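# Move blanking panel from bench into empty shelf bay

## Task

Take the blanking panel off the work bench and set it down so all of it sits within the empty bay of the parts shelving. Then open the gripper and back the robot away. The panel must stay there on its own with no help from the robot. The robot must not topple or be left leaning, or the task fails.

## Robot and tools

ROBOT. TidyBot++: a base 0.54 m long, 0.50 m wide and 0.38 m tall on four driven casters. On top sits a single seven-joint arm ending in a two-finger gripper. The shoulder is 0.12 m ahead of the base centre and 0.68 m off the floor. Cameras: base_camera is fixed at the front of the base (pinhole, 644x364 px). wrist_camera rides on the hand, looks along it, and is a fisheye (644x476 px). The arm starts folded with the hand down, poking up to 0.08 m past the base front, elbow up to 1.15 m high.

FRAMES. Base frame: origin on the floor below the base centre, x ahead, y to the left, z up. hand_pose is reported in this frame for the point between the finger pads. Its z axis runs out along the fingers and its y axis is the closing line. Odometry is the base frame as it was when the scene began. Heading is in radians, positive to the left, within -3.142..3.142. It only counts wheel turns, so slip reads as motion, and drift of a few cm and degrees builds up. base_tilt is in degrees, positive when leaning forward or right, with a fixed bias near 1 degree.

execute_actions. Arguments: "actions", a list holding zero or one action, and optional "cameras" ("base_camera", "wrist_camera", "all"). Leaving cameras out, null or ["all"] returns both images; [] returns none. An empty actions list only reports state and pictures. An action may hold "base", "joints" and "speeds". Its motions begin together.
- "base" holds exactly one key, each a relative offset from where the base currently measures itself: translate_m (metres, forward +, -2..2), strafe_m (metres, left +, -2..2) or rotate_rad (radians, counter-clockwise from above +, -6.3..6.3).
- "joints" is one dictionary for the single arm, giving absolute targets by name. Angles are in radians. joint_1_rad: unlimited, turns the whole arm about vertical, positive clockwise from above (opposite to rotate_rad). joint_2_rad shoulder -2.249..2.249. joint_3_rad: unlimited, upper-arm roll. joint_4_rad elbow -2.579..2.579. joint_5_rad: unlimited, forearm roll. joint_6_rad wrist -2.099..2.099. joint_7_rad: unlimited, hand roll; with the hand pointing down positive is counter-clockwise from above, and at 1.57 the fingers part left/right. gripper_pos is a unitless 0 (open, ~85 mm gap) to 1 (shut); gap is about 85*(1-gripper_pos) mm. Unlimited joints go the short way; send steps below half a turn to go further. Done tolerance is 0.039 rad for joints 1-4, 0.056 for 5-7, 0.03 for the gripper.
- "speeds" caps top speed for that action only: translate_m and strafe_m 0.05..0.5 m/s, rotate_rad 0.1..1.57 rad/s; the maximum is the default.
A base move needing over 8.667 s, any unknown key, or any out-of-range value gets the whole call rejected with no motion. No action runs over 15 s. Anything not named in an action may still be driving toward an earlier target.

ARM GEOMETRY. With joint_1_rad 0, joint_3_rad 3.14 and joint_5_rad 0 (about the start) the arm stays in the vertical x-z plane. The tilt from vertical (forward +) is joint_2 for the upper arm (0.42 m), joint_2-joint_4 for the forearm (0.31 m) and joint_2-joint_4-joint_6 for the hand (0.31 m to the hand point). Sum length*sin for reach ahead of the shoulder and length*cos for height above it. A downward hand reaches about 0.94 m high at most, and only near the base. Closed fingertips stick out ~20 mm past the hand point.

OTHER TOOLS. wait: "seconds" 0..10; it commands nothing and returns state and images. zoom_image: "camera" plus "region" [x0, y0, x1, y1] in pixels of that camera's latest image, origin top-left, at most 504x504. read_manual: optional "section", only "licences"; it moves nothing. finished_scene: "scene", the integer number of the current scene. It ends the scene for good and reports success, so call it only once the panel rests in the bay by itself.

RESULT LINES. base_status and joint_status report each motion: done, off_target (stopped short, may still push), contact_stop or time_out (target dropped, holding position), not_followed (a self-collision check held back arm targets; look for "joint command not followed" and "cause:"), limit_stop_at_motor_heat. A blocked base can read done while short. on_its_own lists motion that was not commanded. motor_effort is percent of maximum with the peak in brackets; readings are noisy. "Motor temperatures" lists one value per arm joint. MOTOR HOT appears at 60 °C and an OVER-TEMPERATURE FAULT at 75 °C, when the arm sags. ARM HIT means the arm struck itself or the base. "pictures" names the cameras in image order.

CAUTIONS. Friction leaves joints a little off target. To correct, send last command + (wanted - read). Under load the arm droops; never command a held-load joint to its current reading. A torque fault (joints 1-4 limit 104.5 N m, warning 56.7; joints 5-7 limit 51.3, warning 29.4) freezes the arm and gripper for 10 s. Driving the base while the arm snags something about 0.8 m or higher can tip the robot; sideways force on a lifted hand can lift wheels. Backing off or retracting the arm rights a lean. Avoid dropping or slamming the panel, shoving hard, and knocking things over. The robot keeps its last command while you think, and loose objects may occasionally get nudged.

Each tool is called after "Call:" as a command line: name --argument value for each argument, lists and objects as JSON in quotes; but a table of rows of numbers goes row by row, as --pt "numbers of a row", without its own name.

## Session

Call:
execute_actions --actions '[{"joints":{"joint_6_rad":0.4}}]'

Scene clock: 1.53 s.
Motor temperatures (°C, as the motors report them): [31 33 30 32 32 42 37]
base_odometry: x=+0.000 y=+0.000 heading=+0.000 (m, m, rad; odometry frame)
base_tilt: forward=-0.5 right=+0.1 (deg)
base_status: not commanded
joint_positions: joint_1_rad=+0.019 joint_2_rad=-0.334 joint_3_rad=+3.135 joint_4_rad=-2.555 joint_5_rad=-0.045 joint_6_rad=+0.396 joint_7_rad=+1.606 gripper_pos=+0.000
joint_status: all done
motor_effort: joint_1_rad=-1(0) joint_2_rad=-5(6) joint_3_rad=+1(1) joint_4_rad=+18(18) joint_5_rad=+0(0) joint_6_rad=+8(9) joint_7_rad=+0(0) (%)
hand_pose: x=+0.5325 y=-0.0090 z=+0.8107 quat_wxyz=(+0.009, +0.791, -0.012, +0.612) (m; base frame)
pictures: base_camera, wrist_camera
camera_calibration (this result's frames):
wrist_camera: T_world_to_cam=[[-0.0872443, -0.99542, 0.0390777, -0.0107637], [-0.244898, -0.0165922, -0.969407, 0.974563], [0.965615, -0.0941453, -0.242329, -0.183786], [0, 0, 0, 1]] pos_world=[0.415197, -0.0118469, 0.900632]
Images, in order (width x height): base_camera 644x364, wrist_camera 644x476.

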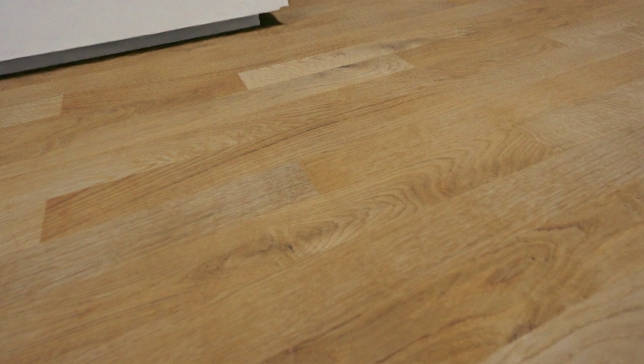

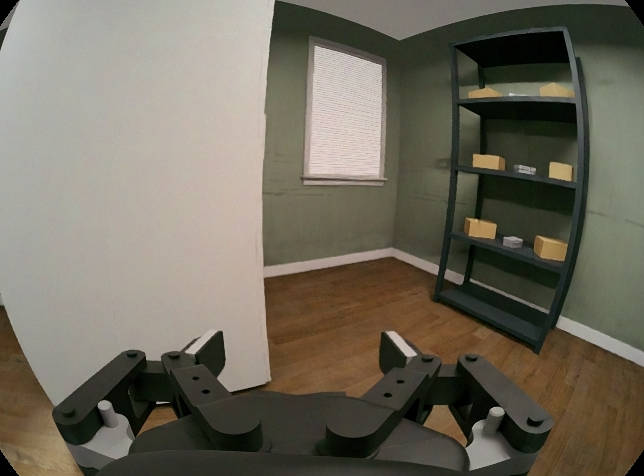

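Call:
execute_actions --actions '[{"base":{"rotate_rad":1.95},"joints":{"joint_1_rad":-0.015,"joint_2_rad":-0.2,"joint_4_rad":-1.0,"joint_5_rad":0.02,"joint_6_rad":-1.1,"joint_7_rad":1.57}}]'

Scene clock: 21.67 s.
Motor temperatures (°C, as the motors report them): [31 33 30 32 32 42 37]
base_odometry: x=+0.000 y=+0.000 heading=+1.949 (m, m, rad; odometry frame)
base_tilt: forward=-0.4 right=+0.1 (deg)
base_status: done
joint_positions: joint_1_rad=+0.007 joint_2_rad=-0.222 joint_3_rad=+3.135 joint_4_rad=-1.015 joint_5_rad=-0.002 joint_6_rad=-1.076 joint_7_rad=+1.599 gripper_pos=+0.000
joint_status: all done
motor_effort: joint_1_rad=-1(2) joint_2_rad=-8(14) joint_3_rad=+0(3) joint_4_rad=+16(22) joint_5_rad=+0(0) joint_6_rad=+8(8) joint_7_rad=-1(1) (%)
hand_pose: x=+0.5478 y=+0.0024 z=+1.2212 quat_wxyz=(+0.008, +0.804, +0.012, +0.594) (m; base frame)
pictures: base_camera, wrist_camera
camera_calibration (this result's frames):
wrist_camera: T_world_to_cam=[[-0.0454884, -0.996629, 0.0682811, -0.0726555], [-0.286781, -0.0524466, -0.95656, 1.38372], [0.956916, -0.0630941, -0.283428, -0.0431632], [0, 0, 0, 1]] pos_world=[0.434823, -0.00256248, 1.31634]
Images, in order (width x height): base_camera 644x364, wrist_camera 644x476.

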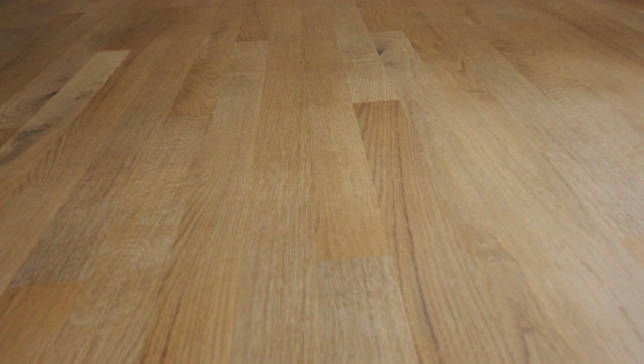

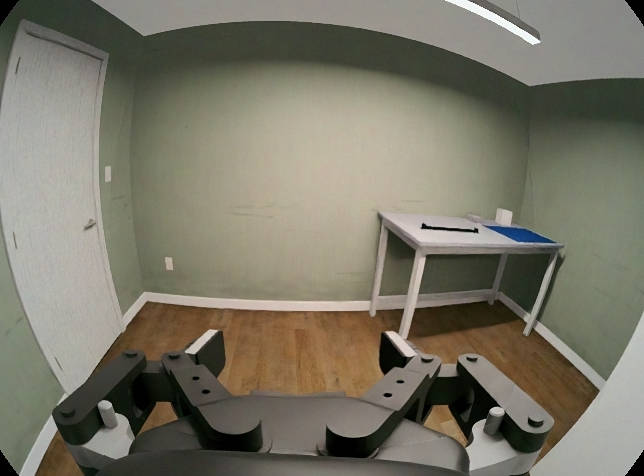

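Call:
execute_actions --actions '[{"base":{"translate_m":2.0},"joints":{"joint_6_rad":-1.3}}]' --cameras '[]'

Call:
execute_actions --actions '[{"base":{"rotate_rad":-1.5}}]'

Scene clock: 74.23 s.
Motor temperatures (°C, as the motors report them): [32 33 30 32 32 42 37]
base_odometry: x=-0.741 y=+1.857 heading=+1.950 (m, m, rad; odometry frame)
base_tilt: forward=-0.4 right=+0.1 (deg)
base_status: done
joint_positions: joint_1_rad=+0.006 joint_2_rad=-0.230 joint_3_rad=+3.135 joint_4_rad=-1.008 joint_5_rad=-0.001 joint_6_rad=-1.317 joint_7_rad=+1.599 gripper_pos=+0.000
joint_status: all done
motor_effort: joint_1_rad=+0(1) joint_2_rad=-1(11) joint_3_rad=+1(1) joint_4_rad=+15(17) joint_5_rad=+1(2) joint_6_rad=+10(18) joint_7_rad=-1(2) (%)
hand_pose: x=+0.5132 y=+0.0022 z=+1.1595 quat_wxyz=(+0.007, +0.866, +0.012, +0.500) (m; base frame)
pictures: none
No camera images: the call's "cameras" was empty. Leave "cameras" out to get every camera's image.

Scene clock: 76.53 s.
Motor temperatures (°C, as the motors report them): [32 33 30 32 32 42 37]
base_odometry: x=-0.741 y=+1.858 heading=+0.451 (m, m, rad; odometry frame)
base_tilt: forward=-0.4 right=+0.1 (deg)
base_status: done
joint_positions: joint_1_rad=-0.005 joint_2_rad=-0.209 joint_3_rad=+3.132 joint_4_rad=-1.008 joint_5_rad=+0.003 joint_6_rad=-1.317 joint_7_rad=+1.598 gripper_pos=+0.000
joint_status: not commanded
motor_effort: joint_1_rad=+0(3) joint_2_rad=-8(10) joint_3_rad=+0(5) joint_4_rad=+16(16) joint_5_rad=+0(3) joint_6_rad=+7(10) joint_7_rad=+0(0) (%)
hand_pose: x=+0.5231 y=+0.0076 z=+1.1511 quat_wxyz=(+0.005, +0.871, +0.019, +0.490) (m; base frame)
pictures: base_camera, wrist_camera
camera_calibration (this result's frames):
wrist_camera: T_world_to_cam=[[-0.0151074, -0.996585, 0.0811754, -0.094555], [-0.511011, -0.062086, -0.857329, 1.31301], [0.859442, -0.0544335, -0.508328, 0.270824], [0, 0, 0, 1]] pos_world=[0.436779, 0.00202968, 1.27103]
Images, in order (width x height): base_camera 644x364, wrist_camera 644x476.

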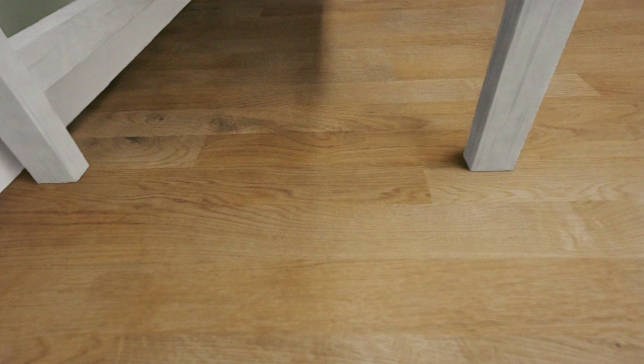

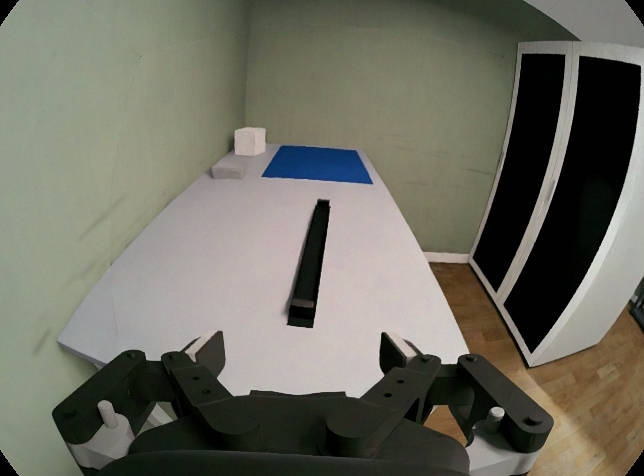

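Call:
execute_actions --actions '[{"base":{"translate_m":0.2},"joints":{"joint_1_rad":0.108,"joint_2_rad":0.215,"joint_3_rad":3.16,"joint_4_rad":-0.788,"joint_6_rad":-1.437}}]' --cameras '[]'

Call:
execute_actions --actions '[{"base":{"strafe_m":0.043}}]' --cameras '["wrist_camera"]'

Scene clock: 99.60 s.
Motor temperatures (°C, as the motors report them): [31 33 30 32 32 42 37]
base_odometry: x=-0.561 y=+1.945 heading=+0.450 (m, m, rad; odometry frame)
base_tilt: forward=-0.4 right=+0.1 (deg)
base_status: done
joint_positions: joint_1_rad=+0.085 joint_2_rad=+0.220 joint_3_rad=+3.136 joint_4_rad=-0.804 joint_5_rad=+0.003 joint_6_rad=-1.413 joint_7_rad=+1.598 gripper_pos=+0.000
joint_status: all done
motor_effort: joint_1_rad=-1(1) joint_2_rad=-24(32) joint_3_rad=+0(2) joint_4_rad=+17(20) joint_5_rad=+0(1) joint_6_rad=+6(8) joint_7_rad=+0(0) (%)
hand_pose: x=+0.6794 y=-0.0445 z=+1.0187 quat_wxyz=(+0.019, +0.938, -0.025, +0.345) (m; base frame)
pictures: none
No camera images: the call's "cameras" was empty. Leave "cameras" out to get every camera's image.

Scene clock: 100.57 s.
Motor temperatures (°C, as the motors report them): [31 33 30 32 32 42 37]
base_odometry: x=-0.580 y=+1.983 heading=+0.450 (m, m, rad; odometry frame)
base_tilt: forward=-0.4 right=+0.1 (deg)
base_status: done
joint_positions: joint_1_rad=+0.094 joint_2_rad=+0.220 joint_3_rad=+3.141 joint_4_rad=-0.804 joint_5_rad=+0.003 joint_6_rad=-1.413 joint_7_rad=+1.598 gripper_pos=+0.000
joint_status: not commanded
motor_effort: joint_1_rad=+0(2) joint_2_rad=-24(26) joint_3_rad=+0(2) joint_4_rad=+17(17) joint_5_rad=+0(1) joint_6_rad=+5(5) joint_7_rad=-1(0) (%)
hand_pose: x=+0.6787 y=-0.0520 z=+1.0186 quat_wxyz=(+0.022, +0.938, -0.031, +0.344) (m; base frame)
pictures: wrist_camera
camera_calibration (this result's frames):
wrist_camera: T_world_to_cam=[[-0.09689, -0.99168, 0.0847555, -0.0887387], [-0.757937, 0.0183225, -0.65207, 1.23789], [0.645092, -0.127418, -0.753406, 0.457799], [0, 0, 0, 1]] pos_world=[0.634324, -0.0523495, 1.15962]
Images, in order (width x height): wrist_camera 644x476.

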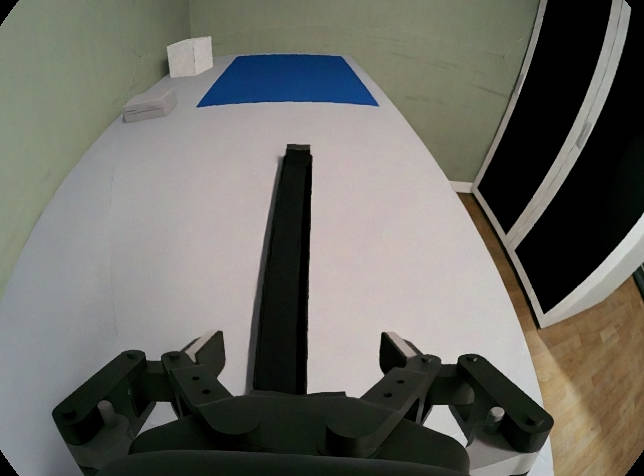

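Call:
execute_actions --actions '[{"base":{"strafe_m":0.017},"joints":{"joint_2_rad":0.138,"joint_4_rad":-1.10,"joint_6_rad":-1.201}}]' --cameras '["wrist_camera"]'

Scene clock: 114.27 s.
Motor temperatures (°C, as the motors report them): [31 33 30 32 32 42 37]
base_odometry: x=-0.587 y=+1.999 heading=+0.450 (m, m, rad; odometry frame)
base_tilt: forward=-0.4 right=+0.1 (deg)
base_status: done
joint_positions: joint_1_rad=+0.097 joint_2_rad=+0.161 joint_3_rad=+3.143 joint_4_rad=-1.085 joint_5_rad=+0.003 joint_6_rad=-1.225 joint_7_rad=+1.598 gripper_pos=+0.000
joint_status: all done
motor_effort: joint_1_rad=+0(2) joint_2_rad=-24(27) joint_3_rad=+0(2) joint_4_rad=+18(19) joint_5_rad=+0(2) joint_6_rad=+5(5) joint_7_rad=+0(1) (%)
hand_pose: x=+0.6752 y=-0.0545 z=+0.9536 quat_wxyz=(+0.022, +0.944, -0.033, +0.328) (m; base frame)
pictures: wrist_camera
camera_calibration (this result's frames):
wrist_camera: T_world_to_cam=[[-0.0987205, -0.991435, 0.0854983, -0.0854883], [-0.779231, 0.023581, -0.626294, 1.183], [0.618914, -0.128451, -0.774885, 0.448842], [0, 0, 0, 1]] pos_world=[0.6356, -0.0549984, 1.09602]
Images, in order (width x height): wrist_camera 644x476.

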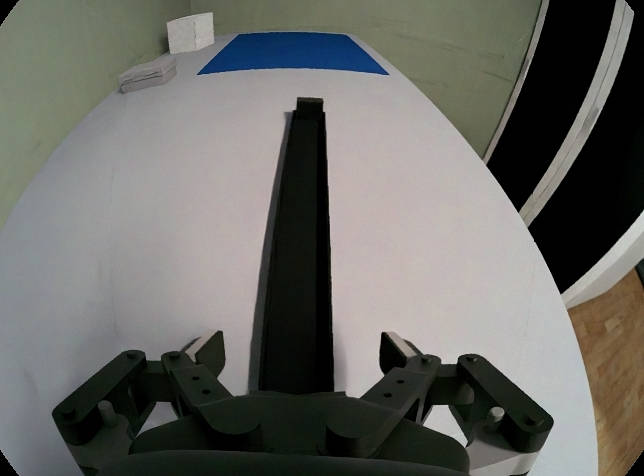

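Call:
execute_actions --actions '[{"joints":{"joint_2_rad":0.124,"joint_4_rad":-1.185,"joint_6_rad":-1.131}}]' --cameras '["wrist_camera"]'

Scene clock: 120.33 s.
Motor temperatures (°C, as the motors report them): [31 33 30 32 32 42 37]
base_odometry: x=-0.587 y=+1.999 heading=+0.450 (m, m, rad; odometry frame)
base_tilt: forward=-0.4 right=+0.1 (deg)
base_status: not commanded
joint_positions: joint_1_rad=+0.097 joint_2_rad=+0.145 joint_3_rad=+3.143 joint_4_rad=-1.171 joint_5_rad=+0.003 joint_6_rad=-1.155 joint_7_rad=+1.598 gripper_pos=+0.000
joint_status: all done
motor_effort: joint_1_rad=-1(1) joint_2_rad=-23(25) joint_3_rad=+0(0) joint_4_rad=+18(20) joint_5_rad=+0(0) joint_6_rad=+5(6) joint_7_rad=-1(0) (%)
hand_pose: x=+0.6746 y=-0.0544 z=+0.9337 quat_wxyz=(+0.022, +0.944, -0.033, +0.328) (m; base frame)
pictures: wrist_camera
camera_calibration (this result's frames):
wrist_camera: T_world_to_cam=[[-0.0985309, -0.991451, 0.085536, -0.0839426], [-0.77915, 0.0233905, -0.626401, 1.17016], [0.619045, -0.128365, -0.774794, 0.43364], [0, 0, 0, 1]] pos_world=[0.63502, -0.0549313, 1.07615]
Images, in order (width x height): wrist_camera 644x476.

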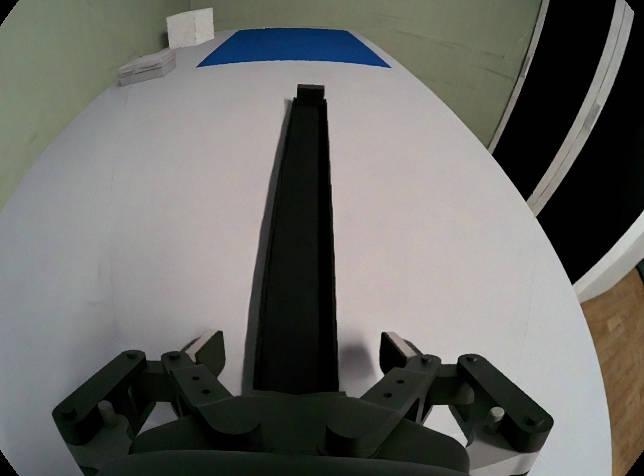

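Call:
execute_actions --actions '[{"joints":{"joint_2_rad":0.119,"joint_4_rad":-1.21,"joint_6_rad":-1.111}}]' --cameras '[]'

Call:
execute_actions --actions '[{"joints":{"gripper_pos":1.0}}]' --cameras '[]'

Call:
execute_actions --actions '[{"joints":{"joint_2_rad":0.175,"joint_4_rad":-0.97,"joint_6_rad":-1.33}}]' --cameras '["wrist_camera"]'

Scene clock: 128.73 s.
Motor temperatures (°C, as the motors report them): [31 33 30 32 32 42 37]
base_odometry: x=-0.587 y=+1.999 heading=+0.450 (m, m, rad; odometry frame)
base_tilt: forward=-0.4 right=+0.1 (deg)
base_status: not commanded
joint_positions: joint_1_rad=+0.097 joint_2_rad=+0.139 joint_3_rad=+3.143 joint_4_rad=-1.195 joint_5_rad=+0.003 joint_6_rad=-1.135 joint_7_rad=+1.598 gripper_pos=+0.000
joint_status: all done
motor_effort: joint_1_rad=+0(1) joint_2_rad=-23(24) joint_3_rad=+0(0) joint_4_rad=+19(19) joint_5_rad=+0(0) joint_6_rad=+5(6) joint_7_rad=-1(0) (%)
hand_pose: x=+0.6743 y=-0.0544 z=+0.9285 quat_wxyz=(+0.022, +0.943, -0.033, +0.329) (m; base frame)
pictures: none
No camera images: the call's "cameras" was empty. Leave "cameras" out to get every camera's image.

Scene clock: 129.83 s.
Motor temperatures (°C, as the motors report them): [31 33 30 32 32 42 37]
base_odometry: x=-0.587 y=+1.999 heading=+0.450 (m, m, rad; odometry frame)
base_tilt: forward=-0.4 right=+0.1 (deg)
base_status: not commanded
joint_positions: joint_1_rad=+0.097 joint_2_rad=+0.130 joint_3_rad=+3.143 joint_4_rad=-1.196 joint_5_rad=+0.003 joint_6_rad=-1.129 joint_7_rad=+1.598 gripper_pos=+0.544
joint_status: gripper_pos off_target (ended at +0.544, target +1.000)
motor_effort: joint_1_rad=+0(1) joint_2_rad=-23(24) joint_3_rad=+0(1) joint_4_rad=+19(20) joint_5_rad=+0(2) joint_6_rad=+5(6) joint_7_rad=+0(0) (%)
hand_pose: x=+0.6734 y=-0.0543 z=+0.9341 quat_wxyz=(+0.023, +0.941, -0.034, +0.336) (m; base frame)
pictures: none
No camera images: the call's "cameras" was empty. Leave "cameras" out to get every camera's image.

Scene clock: 131.37 s.
Motor temperatures (°C, as the motors report them): [31 33 30 32 32 42 37]
base_odometry: x=-0.587 y=+1.999 heading=+0.450 (m, m, rad; odometry frame)
base_tilt: forward=-0.4 right=+0.1 (deg)
base_status: not commanded
joint_positions: joint_1_rad=+0.097 joint_2_rad=+0.159 joint_3_rad=+3.143 joint_4_rad=-0.990 joint_5_rad=+0.003 joint_6_rad=-1.312 joint_7_rad=+1.598 gripper_pos=+0.544
joint_status: all done
motor_effort: joint_1_rad=+0(0) joint_2_rad=-24(26) joint_3_rad=+0(0) joint_4_rad=+19(21) joint_5_rad=+0(0) joint_6_rad=+6(6) joint_7_rad=+0(0) (%)
hand_pose: x=+0.6658 y=-0.0536 z=+0.9841 quat_wxyz=(+0.023, +0.942, -0.034, +0.333) (m; base frame)
pictures: wrist_camera
camera_calibration (this result's frames):
wrist_camera: T_world_to_cam=[[-0.100474, -0.991312, 0.0848833, -0.0863501], [-0.772856, 0.0240341, -0.634126, 1.19825], [0.626577, -0.129316, -0.768556, 0.467059], [0, 0, 0, 1]] pos_world=[0.624753, -0.0540007, 1.12614]
Images, in order (width x height): wrist_camera 644x476.

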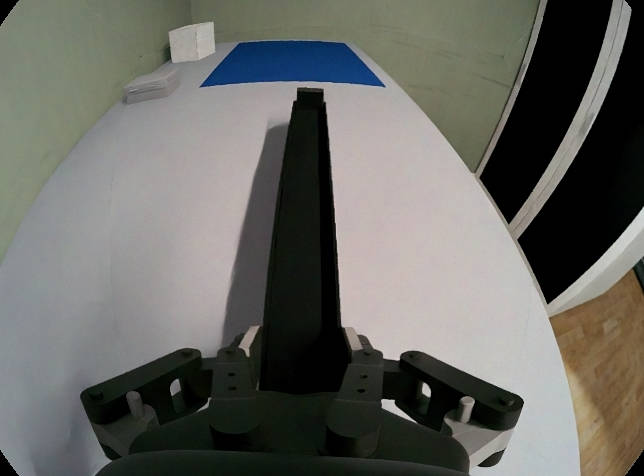

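Call:
execute_actions --actions '[{"base":{"translate_m":-1.15}}]' --cameras '[]'

Call:
execute_actions --actions '[{"base":{"strafe_m":-2.0},"joints":{"joint_1_rad":0.04,"joint_2_rad":2.17,"joint_4_rad":0.66,"joint_6_rad":-0.885}}]' --cameras '["wrist_camera"]'

Call:
execute_actions --actions '[{"base":{"strafe_m":-1.3}}]'

Scene clock: 189.40 s.
Motor temperatures (°C, as the motors report them): [31 33 30 33 32 42 37]
base_odometry: x=-1.623 y=+1.499 heading=+0.450 (m, m, rad; odometry frame)
base_tilt: forward=-0.4 right=+0.1 (deg)
base_status: done
joint_positions: joint_1_rad=+0.097 joint_2_rad=+0.173 joint_3_rad=+3.143 joint_4_rad=-0.989 joint_5_rad=+0.003 joint_6_rad=-1.317 joint_7_rad=+1.598 gripper_pos=+0.544
joint_status: not commanded
motor_effort: joint_1_rad=-1(0) joint_2_rad=-25(27) joint_3_rad=+0(0) joint_4_rad=+19(20) joint_5_rad=+0(0) joint_6_rad=+6(7) joint_7_rad=-1(0) (%)
hand_pose: x=+0.6689 y=-0.0539 z=+0.9757 quat_wxyz=(+0.022, +0.945, -0.034, +0.324) (m; base frame)
pictures: none
No camera images: the call's "cameras" was empty. Leave "cameras" out to get every camera's image.

Scene clock: 194.97 s.
Motor temperatures (°C, as the motors report them): [31 33 30 33 32 42 37]
base_odometry: x=-0.754 y=-0.303 heading=+0.449 (m, m, rad; odometry frame)
base_tilt: forward=-0.4 right=+0.1 (deg)
base_status: done
joint_positions: joint_1_rad=+0.058 joint_2_rad=+2.163 joint_3_rad=+3.143 joint_4_rad=+0.636 joint_5_rad=+0.003 joint_6_rad=-0.915 joint_7_rad=+1.598 gripper_pos=+0.544
joint_status: all done
motor_effort: joint_1_rad=-1(6) joint_2_rad=-51(62) joint_3_rad=-1(3) joint_4_rad=+20(23) joint_5_rad=+0(2) joint_6_rad=+6(7) joint_7_rad=-1(1) (%)
hand_pose: x=+0.9814 y=-0.0489 z=+0.2229 quat_wxyz=(+0.016, +0.939, -0.013, +0.343) (m; base frame)
pictures: wrist_camera
camera_calibration (this result's frames):
wrist_camera: T_world_to_cam=[[-0.0593877, -0.994511, 0.0861447, -0.026202], [-0.760816, -0.0107734, -0.648878, 0.949119], [0.646244, -0.104076, -0.756, -0.336019], [0, 0, 0, 1]] pos_world=[0.937699, -0.0508044, 0.364089]
Images, in order (width x height): wrist_camera 644x476.

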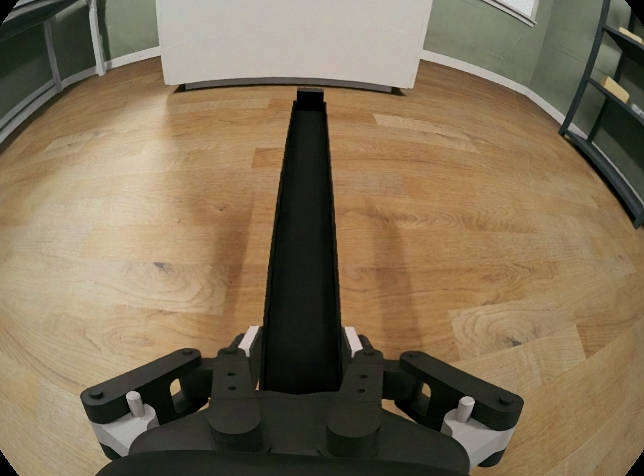

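Scene clock: 198.90 s.
Motor temperatures (°C, as the motors report them): [31 33 30 33 32 42 37]
base_odometry: x=-0.190 y=-1.474 heading=+0.449 (m, m, rad; odometry frame)
base_tilt: forward=-0.4 right=+0.1 (deg)
base_status: done
joint_positions: joint_1_rad=+0.045 joint_2_rad=+2.164 joint_3_rad=+3.143 joint_4_rad=+0.637 joint_5_rad=+0.007 joint_6_rad=-0.912 joint_7_rad=+1.597 gripper_pos=+0.544
joint_status: not commanded
motor_effort: joint_1_rad=-1(8) joint_2_rad=-51(54) joint_3_rad=+0(2) joint_4_rad=+21(22) joint_5_rad=+0(2) joint_6_rad=+6(7) joint_7_rad=+0(1) (%)
hand_pose: x=+0.9821 y=-0.0391 z=+0.2228 quat_wxyz=(+0.016, +0.939, -0.007, +0.344) (m; base frame)
pictures: base_camera, wrist_camera
camera_calibration (this result's frames):
wrist_camera: T_world_to_cam=[[-0.0475232, -0.994841, 0.0896288, -0.0288369], [-0.759237, -0.0223312, -0.650431, 0.948083], [0.649077, -0.09896, -0.754259, -0.338512], [0, 0, 0, 1]] pos_world=[0.938169, -0.0410155, 0.363921]
Images, in order (width x height): base_camera 644x364, wrist_camera 644x476.

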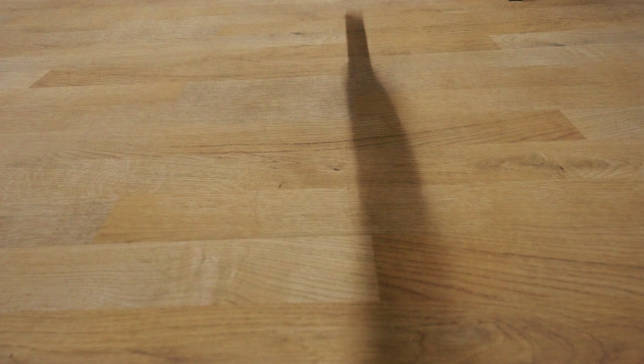

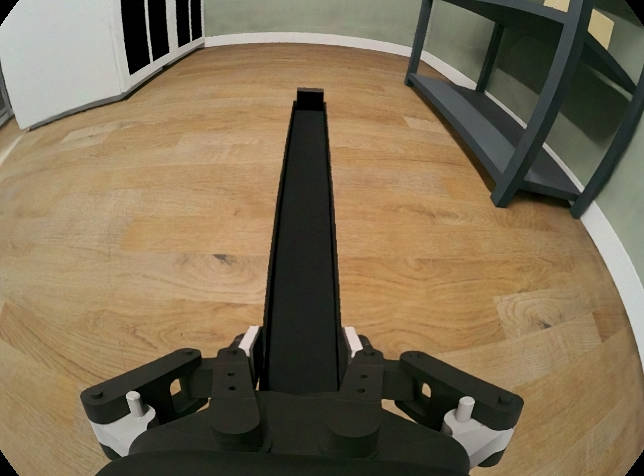

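Call:
execute_actions --actions '[{"base":{"translate_m":-0.15}}]' --cameras '[]'

Call:
execute_actions --actions '[{"base":{"strafe_m":-0.62}}]'

Scene clock: 210.47 s.
Motor temperatures (°C, as the motors report them): [31 34 30 33 32 42 37]
base_odometry: x=-0.325 y=-1.539 heading=+0.449 (m, m, rad; odometry frame)
base_tilt: forward=-0.4 right=+0.1 (deg)
base_status: done
joint_positions: joint_1_rad=+0.045 joint_2_rad=+2.169 joint_3_rad=+3.143 joint_4_rad=+0.638 joint_5_rad=+0.007 joint_6_rad=-0.911 joint_7_rad=+1.597 gripper_pos=+0.544
joint_status: not commanded
motor_effort: joint_1_rad=+0(1) joint_2_rad=-51(52) joint_3_rad=+0(1) joint_4_rad=+21(21) joint_5_rad=+0(0) joint_6_rad=+6(6) joint_7_rad=+0(0) (%)
hand_pose: x=+0.9803 y=-0.0390 z=+0.2189 quat_wxyz=(+0.016, +0.939, -0.007, +0.342) (m; base frame)
pictures: none
No camera images: the call's "cameras" was empty. Leave "cameras" out to get every camera's image.

Scene clock: 215.37 s.
Motor temperatures (°C, as the motors report them): [31 34 30 33 32 42 37]
base_odometry: x=-0.174 y=-1.850 heading=+0.487 (m, m, rad; odometry frame)
base_tilt: forward=-0.4 right=+0.1 (deg)
base_status: strafe_m time_out (by the wheels' count: -0.346 of -0.620)
joint_positions: joint_1_rad=+0.040 joint_2_rad=+2.171 joint_3_rad=+3.143 joint_4_rad=+0.641 joint_5_rad=+0.015 joint_6_rad=-0.904 joint_7_rad=+1.597 gripper_pos=+0.544
joint_status: not commanded
motor_effort: joint_1_rad=+0(27) joint_2_rad=-51(53) joint_3_rad=-1(4) joint_4_rad=+21(22) joint_5_rad=+1(3) joint_6_rad=+6(7) joint_7_rad=+0(0) (%)
hand_pose: x=+0.9816 y=-0.0363 z=+0.2198 quat_wxyz=(+0.019, +0.938, -0.004, +0.346) (m; base frame)
pictures: base_camera, wrist_camera
camera_calibration (this result's frames):
wrist_camera: T_world_to_cam=[[-0.0431139, -0.994342, 0.0970819, -0.0317298], [-0.756597, -0.0309641, -0.653147, 0.943456], [0.652458, -0.101612, -0.750982, -0.344229], [0, 0, 0, 1]] pos_world=[0.937044, -0.0373147, 0.360786]
Images, in order (width x height): base_camera 644x364, wrist_camera 644x476.

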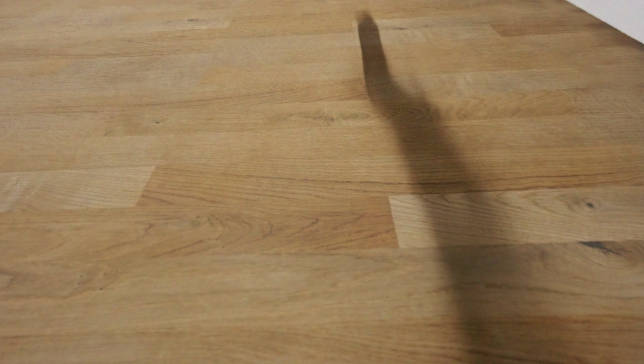

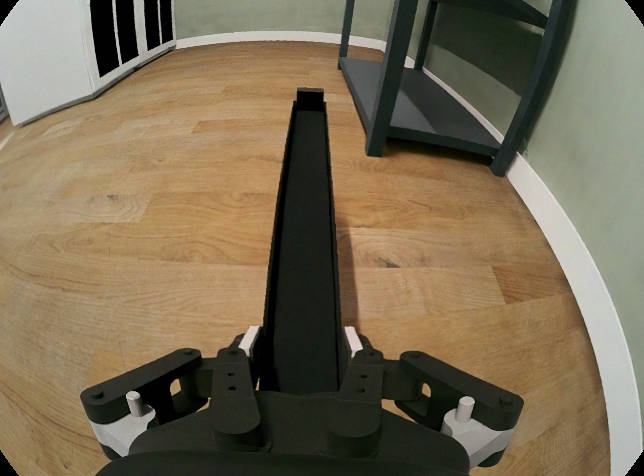

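Call:
execute_actions --actions '[{"joints":{"joint_1_rad":0.32}}]' --cameras '[]'

Call:
execute_actions --actions '[{"base":{"translate_m":0.3},"speeds":{"translate_m":0.3}}]'

Scene clock: 241.93 s.
Motor temperatures (°C, as the motors report them): [31 35 30 33 32 42 37]
base_odometry: x=-0.174 y=-1.850 heading=+0.487 (m, m, rad; odometry frame)
base_tilt: forward=-0.4 right=+0.1 (deg)
base_status: not commanded
joint_positions: joint_1_rad=+0.325 joint_2_rad=+2.171 joint_3_rad=+3.143 joint_4_rad=+0.641 joint_5_rad=+0.015 joint_6_rad=-0.904 joint_7_rad=+1.597 gripper_pos=+0.544
joint_status: all done
motor_effort: joint_1_rad=-1(8) joint_2_rad=-50(50) joint_3_rad=+0(2) joint_4_rad=+20(20) joint_5_rad=+1(1) joint_6_rad=+6(6) joint_7_rad=-1(0) (%)
hand_pose: x=+0.9364 y=-0.2777 z=+0.2198 quat_wxyz=(+0.068, +0.928, -0.137, +0.339) (m; base frame)
pictures: none
No camera images: the call's "cameras" was empty. Leave "cameras" out to get every camera's image.

Scene clock: 243.87 s.
Motor temperatures (°C, as the motors report them): [31 35 30 33 32 42 37]
base_odometry: x=+0.092 y=-1.710 heading=+0.486 (m, m, rad; odometry frame)
base_tilt: forward=-0.4 right=+0.1 (deg)
base_status: done
joint_positions: joint_1_rad=+0.325 joint_2_rad=+2.172 joint_3_rad=+3.143 joint_4_rad=+0.641 joint_5_rad=+0.015 joint_6_rad=-0.904 joint_7_rad=+1.597 gripper_pos=+0.544
joint_status: not commanded
motor_effort: joint_1_rad=-1(2) joint_2_rad=-51(53) joint_3_rad=+0(1) joint_4_rad=+20(21) joint_5_rad=+0(1) joint_6_rad=+6(6) joint_7_rad=-1(1) (%)
hand_pose: x=+0.9363 y=-0.2776 z=+0.2196 quat_wxyz=(+0.068, +0.928, -0.137, +0.339) (m; base frame)
pictures: base_camera, wrist_camera
camera_calibration (this result's frames):
wrist_camera: T_world_to_cam=[[-0.321281, -0.941994, 0.0970827, 0.00137159], [-0.734882, 0.18335, -0.652941, 0.940731], [0.597267, -0.281122, -0.751161, -0.337539], [0, 0, 0, 1]] pos_world=[0.893368, -0.26608, 0.360563]
Images, in order (width x height): base_camera 644x364, wrist_camera 644x476.

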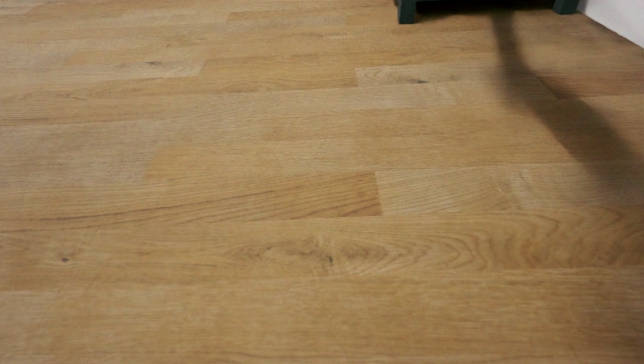

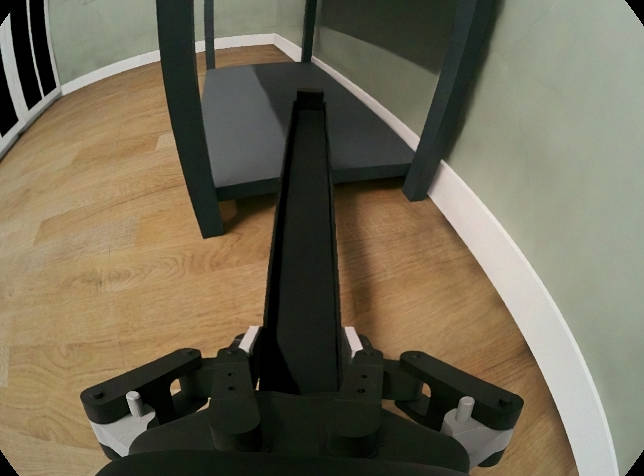

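Call:
execute_actions --actions '[{"base":{"strafe_m":-0.11},"speeds":{"strafe_m":0.2}}]' --cameras '[]'

Call:
execute_actions --actions '[{"base":{"translate_m":0.45},"speeds":{"translate_m":0.3}}]'

Scene clock: 258.17 s.
Motor temperatures (°C, as the motors report them): [31 35 30 33 32 42 37]
base_odometry: x=+0.100 y=-1.734 heading=+0.472 (m, m, rad; odometry frame)
base_tilt: forward=-0.4 right=+0.1 (deg)
base_status: strafe_m time_out (by the wheels' count: -0.026 of -0.110)
joint_positions: joint_1_rad=+0.329 joint_2_rad=+2.173 joint_3_rad=+3.143 joint_4_rad=+0.641 joint_5_rad=+0.015 joint_6_rad=-0.904 joint_7_rad=+1.597 gripper_pos=+0.544
joint_status: not commanded
motor_effort: joint_1_rad=+0(9) joint_2_rad=-52(54) joint_3_rad=-1(2) joint_4_rad=+21(23) joint_5_rad=+0(2) joint_6_rad=+6(7) joint_7_rad=+0(0) (%)
hand_pose: x=+0.9350 y=-0.2804 z=+0.2189 quat_wxyz=(+0.068, +0.928, -0.139, +0.339) (m; base frame)
pictures: none
No camera images: the call's "cameras" was empty. Leave "cameras" out to get every camera's image.

not run: a stop came earlier in this reply.

Call:
execute_actions --actions '[{"base":{"translate_m":0.2},"speeds":{"translate_m":0.3}}]'

Scene clock: 272.93 s.
Motor temperatures (°C, as the motors report them): [31 36 30 33 32 42 37]
base_odometry: x=+0.278 y=-1.644 heading=+0.472 (m, m, rad; odometry frame)
base_tilt: forward=-0.4 right=+0.1 (deg)
base_status: done
joint_positions: joint_1_rad=+0.329 joint_2_rad=+2.173 joint_3_rad=+3.143 joint_4_rad=+0.641 joint_5_rad=+0.015 joint_6_rad=-0.904 joint_7_rad=+1.597 gripper_pos=+0.544
joint_status: not commanded
motor_effort: joint_1_rad=+0(2) joint_2_rad=-50(52) joint_3_rad=-1(1) joint_4_rad=+20(21) joint_5_rad=+0(1) joint_6_rad=+6(7) joint_7_rad=-1(0) (%)
hand_pose: x=+0.9349 y=-0.2804 z=+0.2187 quat_wxyz=(+0.068, +0.928, -0.139, +0.339) (m; base frame)
pictures: base_camera, wrist_camera
camera_calibration (this result's frames):
wrist_camera: T_world_to_cam=[[-0.324536, -0.940875, 0.0971107, 0.00176859], [-0.734578, 0.186029, -0.652525, 0.940036], [0.595879, -0.283103, -0.751519, -0.337279], [0, 0, 0, 1]] pos_world=[0.892081, -0.268695, 0.359753]
Images, in order (width x height): base_camera 644x364, wrist_camera 644x476.

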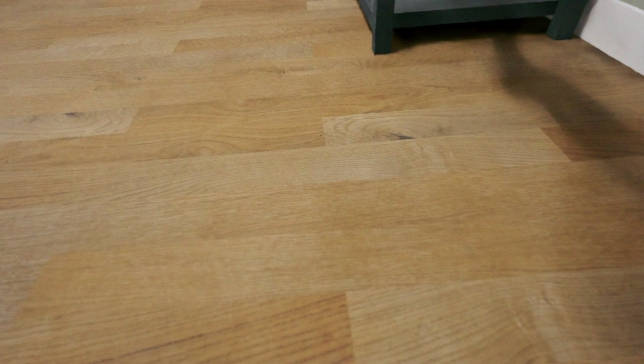

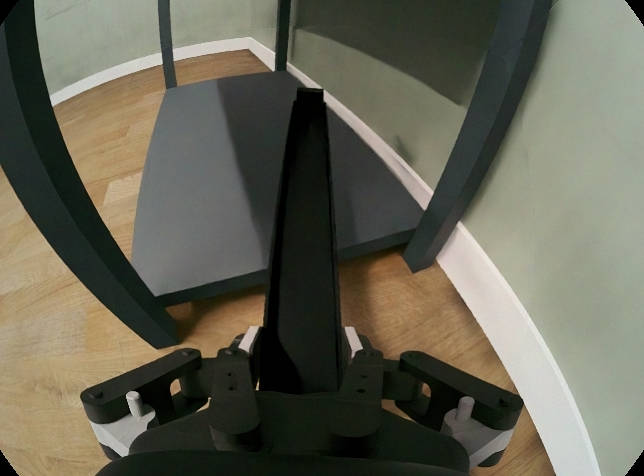

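Call:
execute_actions --actions '[{"base":{"translate_m":0.38},"speeds":{"translate_m":0.3}}]'

Scene clock: 289.80 s.
Motor temperatures (°C, as the motors report them): [31 36 30 33 32 42 37]
base_odometry: x=+0.617 y=-1.471 heading=+0.471 (m, m, rad; odometry frame)
base_tilt: forward=-0.4 right=+0.1 (deg)
base_status: done
joint_positions: joint_1_rad=+0.329 joint_2_rad=+2.173 joint_3_rad=+3.143 joint_4_rad=+0.641 joint_5_rad=+0.015 joint_6_rad=-0.904 joint_7_rad=+1.597 gripper_pos=+0.544
joint_status: not commanded
motor_effort: joint_1_rad=-1(5) joint_2_rad=-50(52) joint_3_rad=-1(1) joint_4_rad=+20(21) joint_5_rad=+0(0) joint_6_rad=+6(7) joint_7_rad=+0(0) (%)
hand_pose: x=+0.9349 y=-0.2804 z=+0.2186 quat_wxyz=(+0.068, +0.928, -0.139, +0.339) (m; base frame)
pictures: base_camera, wrist_camera
camera_calibration (this result's frames):
wrist_camera: T_world_to_cam=[[-0.324526, -0.940879, 0.0971111, 0.00176709], [-0.734649, 0.186053, -0.652437, 0.939985], [0.595797, -0.283075, -0.751595, -0.337218], [0, 0, 0, 1]] pos_world=[0.892046, -0.268683, 0.359659]
Images, in order (width x height): base_camera 644x364, wrist_camera 644x476.

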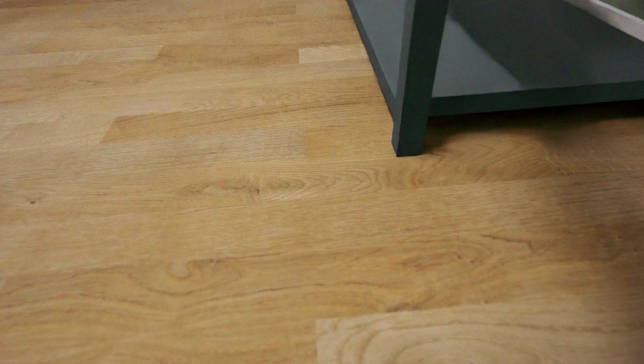

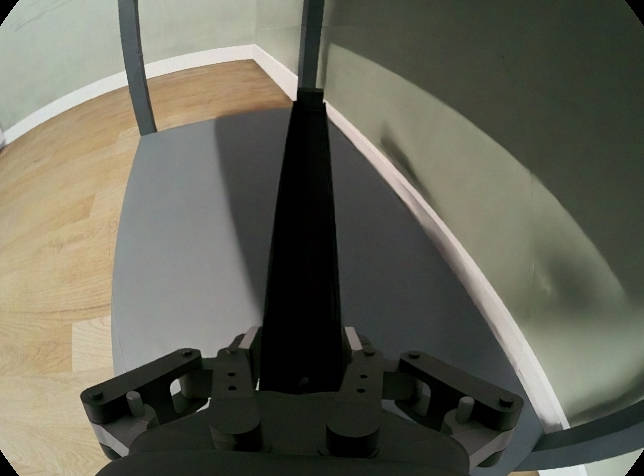

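Call:
execute_actions --actions '[{"joints":{"joint_2_rad":2.245,"joint_4_rad":0.511,"joint_6_rad":-0.715}}]'

Scene clock: 307.00 s.
Motor temperatures (°C, as the motors report them): [31 36 30 33 32 42 37]
base_odometry: x=+0.617 y=-1.471 heading=+0.471 (m, m, rad; odometry frame)
base_tilt: forward=-0.4 right=+0.1 (deg)
base_status: not commanded
joint_positions: joint_1_rad=+0.329 joint_2_rad=+2.256 joint_3_rad=+3.143 joint_4_rad=+0.514 joint_5_rad=+0.015 joint_6_rad=-0.744 joint_7_rad=+1.597 gripper_pos=+0.544
joint_status: all done
motor_effort: joint_1_rad=-1(1) joint_2_rad=-48(52) joint_3_rad=+0(0) joint_4_rad=+20(22) joint_5_rad=+0(0) joint_6_rad=+6(6) joint_7_rad=+0(0) (%)
hand_pose: x=+0.8997 y=-0.2679 z=+0.1154 quat_wxyz=(+0.064, +0.936, -0.139, +0.316) (m; base frame)
pictures: base_camera, wrist_camera
camera_calibration (this result's frames):
wrist_camera: T_world_to_cam=[[-0.317707, -0.943222, 0.096928, 0.00538762], [-0.7649, 0.194539, -0.614071, 0.869531], [0.560348, -0.269235, -0.783277, -0.351143], [0, 0, 0, 1]] pos_world=[0.863578, -0.258616, 0.258389]
Images, in order (width x height): base_camera 644x364, wrist_camera 644x476.

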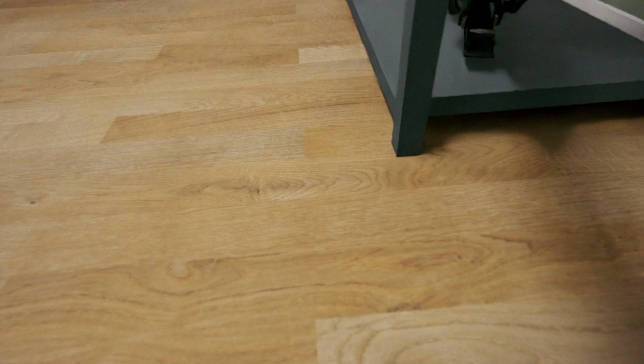

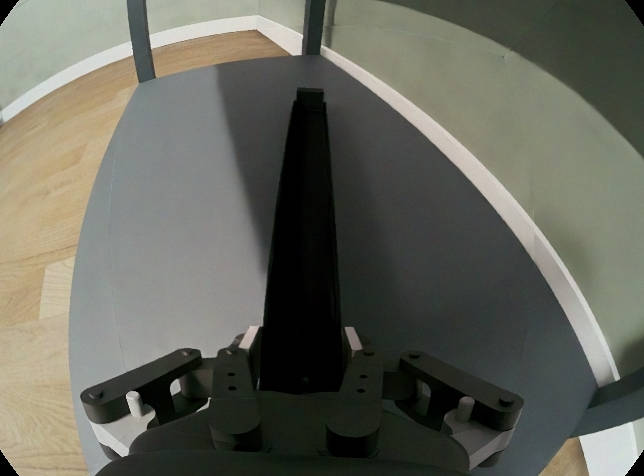

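Call:
zoom_image --camera "base_camera" --region '[400, 0, 600, 130]'

Region (400, 0, 600, 130) of base_camera's 644x364 image, scaled by 2.520; it fills the top 328 rows of this view, and the rest is white.

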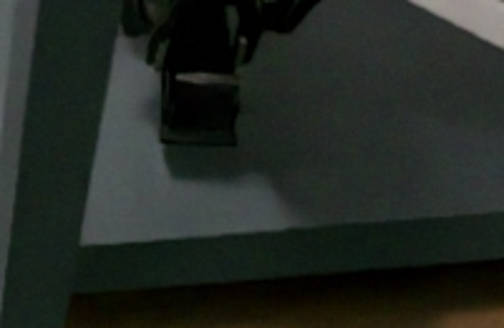

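Call:
execute_actions --actions '[{"joints":{"joint_4_rad":0.462,"joint_6_rad":-0.64}}]'

Call:
zoom_image --camera "base_camera" --region '[400, 0, 600, 130]'

Scene clock: 323.90 s.
Motor temperatures (°C, as the motors report them): [31 37 30 33 32 42 37]
base_odometry: x=+0.617 y=-1.471 heading=+0.471 (m, m, rad; odometry frame)
base_tilt: forward=-0.4 right=+0.1 (deg)
base_status: not commanded
joint_positions: joint_1_rad=+0.329 joint_2_rad=+2.256 joint_3_rad=+3.143 joint_4_rad=+0.470 joint_5_rad=+0.015 joint_6_rad=-0.668 joint_7_rad=+1.597 gripper_pos=+0.544
joint_status: all done
motor_effort: joint_1_rad=-1(0) joint_2_rad=-48(50) joint_3_rad=-1(0) joint_4_rad=+20(20) joint_5_rad=+0(1) joint_6_rad=+6(6) joint_7_rad=+0(0) (%)
hand_pose: x=+0.9046 y=-0.2693 z=+0.1078 quat_wxyz=(+0.066, +0.931, -0.137, +0.331) (m; base frame)
pictures: base_camera, wrist_camera
camera_calibration (this result's frames):
wrist_camera: T_world_to_cam=[[-0.319539, -0.942619, 0.0967709, 0.00819617], [-0.746377, 0.187457, -0.638577, 0.852839], [0.583795, -0.276278, -0.763449, -0.385362], [0, 0, 0, 1]] pos_world=[0.864131, -0.258612, 0.249606]
Images, in order (width x height): base_camera 644x364, wrist_camera 644x476.

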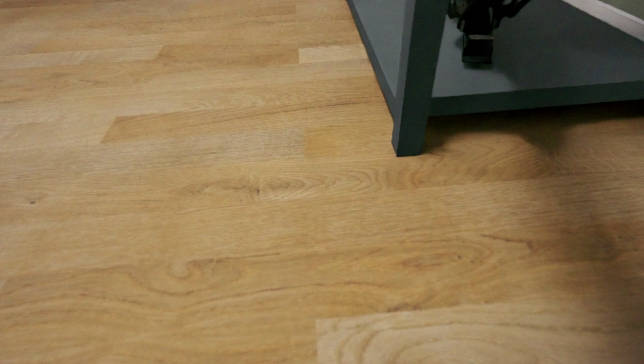

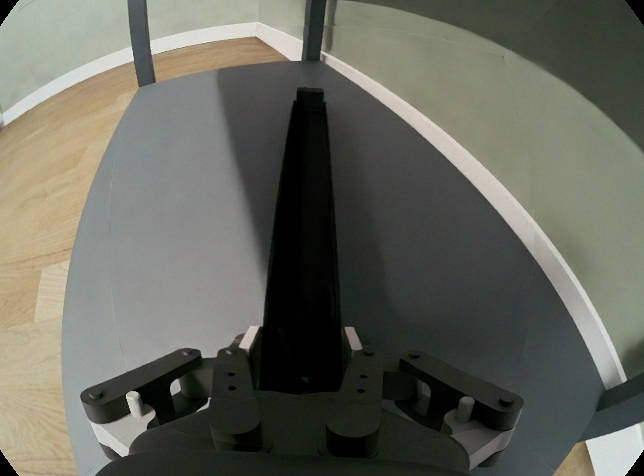

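Region (400, 0, 600, 130) of base_camera's 644x364 image, scaled by 2.520; it fills the top 328 rows of this view, and the rest is white.

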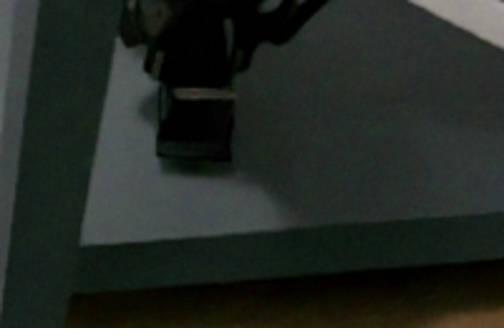

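Call:
execute_actions --actions '[{"joints":{"joint_4_rad":0.442,"joint_6_rad":-0.62}}]' --cameras '[]'

Call:
execute_actions --actions '[{"joints":{"gripper_pos":0.0}}]' --cameras '[]'

Call:
execute_actions --actions '[{"joints":{"joint_2_rad":2.16,"joint_4_rad":0.62,"joint_6_rad":-0.9}}]' --cameras '["base_camera"]'

Call:
execute_actions --actions '[{"base":{"translate_m":-0.4}}]'

Scene clock: 333.70 s.
Motor temperatures (°C, as the motors report them): [31 37 30 33 32 42 37]
base_odometry: x=+0.617 y=-1.471 heading=+0.471 (m, m, rad; odometry frame)
base_tilt: forward=-0.4 right=+0.1 (deg)
base_status: not commanded
joint_positions: joint_1_rad=+0.329 joint_2_rad=+2.256 joint_3_rad=+3.143 joint_4_rad=+0.452 joint_5_rad=+0.015 joint_6_rad=-0.649 joint_7_rad=+1.597 gripper_pos=+0.544
joint_status: all done
motor_effort: joint_1_rad=-1(1) joint_2_rad=-48(50) joint_3_rad=+0(1) joint_4_rad=+20(21) joint_5_rad=+0(0) joint_6_rad=+6(6) joint_7_rad=+0(1) (%)
hand_pose: x=+0.9036 y=-0.2688 z=+0.1024 quat_wxyz=(+0.066, +0.931, -0.137, +0.331) (m; base frame)
pictures: none
No camera images: the call's "cameras" was empty. Leave "cameras" out to get every camera's image.

Scene clock: 334.80 s.
Motor temperatures (°C, as the motors report them): [31 37 30 33 32 42 37]
base_odometry: x=+0.617 y=-1.471 heading=+0.471 (m, m, rad; odometry frame)
base_tilt: forward=-0.4 right=+0.1 (deg)
base_status: not commanded
joint_positions: joint_1_rad=+0.329 joint_2_rad=+2.256 joint_3_rad=+3.143 joint_4_rad=+0.452 joint_5_rad=+0.015 joint_6_rad=-0.644 joint_7_rad=+1.597 gripper_pos=+0.000
joint_status: all done
motor_effort: joint_1_rad=+0(0) joint_2_rad=-47(49) joint_3_rad=-1(1) joint_4_rad=+19(20) joint_5_rad=+0(0) joint_6_rad=+5(6) joint_7_rad=+0(0) (%)
hand_pose: x=+0.9047 y=-0.2692 z=+0.1034 quat_wxyz=(+0.066, +0.930, -0.137, +0.333) (m; base frame)
pictures: none
No camera images: the call's "cameras" was empty. Leave "cameras" out to get every camera's image.

Scene clock: 336.23 s.
Motor temperatures (°C, as the motors report them): [31 37 30 33 32 42 37]
base_odometry: x=+0.617 y=-1.471 heading=+0.471 (m, m, rad; odometry frame)
base_tilt: forward=-0.4 right=+0.1 (deg)
base_status: not commanded
joint_positions: joint_1_rad=+0.329 joint_2_rad=+2.157 joint_3_rad=+3.143 joint_4_rad=+0.613 joint_5_rad=+0.015 joint_6_rad=-0.876 joint_7_rad=+1.597 gripper_pos=+0.000
joint_status: all done
motor_effort: joint_1_rad=+0(1) joint_2_rad=-50(51) joint_3_rad=+0(1) joint_4_rad=+20(21) joint_5_rad=+1(0) joint_6_rad=+5(5) joint_7_rad=+0(0) (%)
hand_pose: x=+0.9422 y=-0.2828 z=+0.2239 quat_wxyz=(+0.070, +0.925, -0.138, +0.346) (m; base frame)
pictures: base_camera
Images, in order (width x height): base_camera 644x364.

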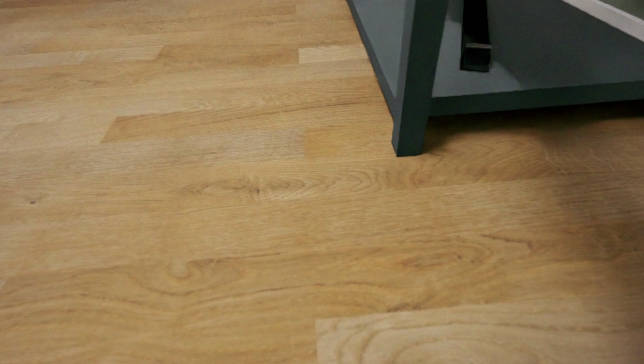

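Scene clock: 338.50 s.
Motor temperatures (°C, as the motors report them): [31 37 30 33 32 42 37]
base_odometry: x=+0.260 y=-1.653 heading=+0.472 (m, m, rad; odometry frame)
base_tilt: forward=-0.4 right=+0.1 (deg)
base_status: done
joint_positions: joint_1_rad=+0.327 joint_2_rad=+2.157 joint_3_rad=+3.143 joint_4_rad=+0.613 joint_5_rad=+0.015 joint_6_rad=-0.879 joint_7_rad=+1.597 gripper_pos=+0.000
joint_status: not commanded
motor_effort: joint_1_rad=-1(6) joint_2_rad=-49(52) joint_3_rad=-1(2) joint_4_rad=+20(20) joint_5_rad=+0(1) joint_6_rad=+6(6) joint_7_rad=+0(1) (%)
hand_pose: x=+0.9418 y=-0.2813 z=+0.2229 quat_wxyz=(+0.069, +0.926, -0.137, +0.345) (m; base frame)
pictures: base_camera, wrist_camera
camera_calibration (this result's frames):
wrist_camera: T_world_to_cam=[[-0.323918, -0.941092, 0.097076, 0.00211235], [-0.727259, 0.182054, -0.661778, 0.941999], [0.605121, -0.284961, -0.743388, -0.349565], [0, 0, 0, 1]] pos_world=[0.897291, -0.269119, 0.363327]
Images, in order (width x height): base_camera 644x364, wrist_camera 644x476.

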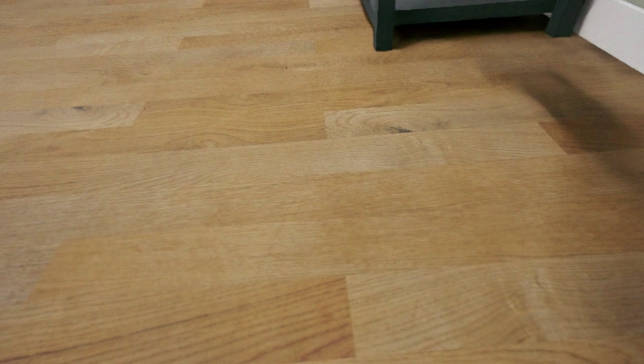

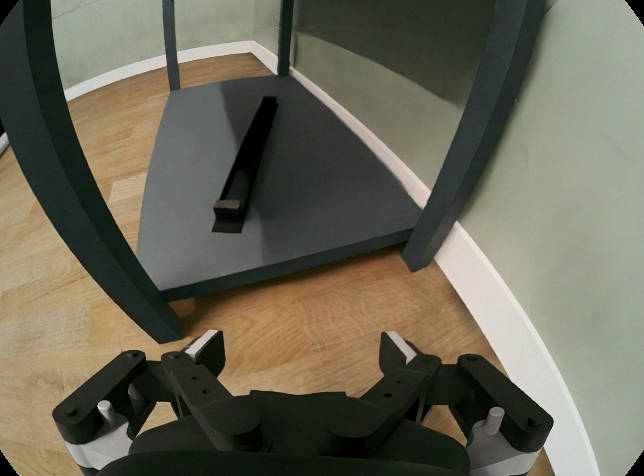

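The panel is fully on the shelf and the hand is clear of it.

Call:
finished_scene --scene 2

The scene is finished: the task was done.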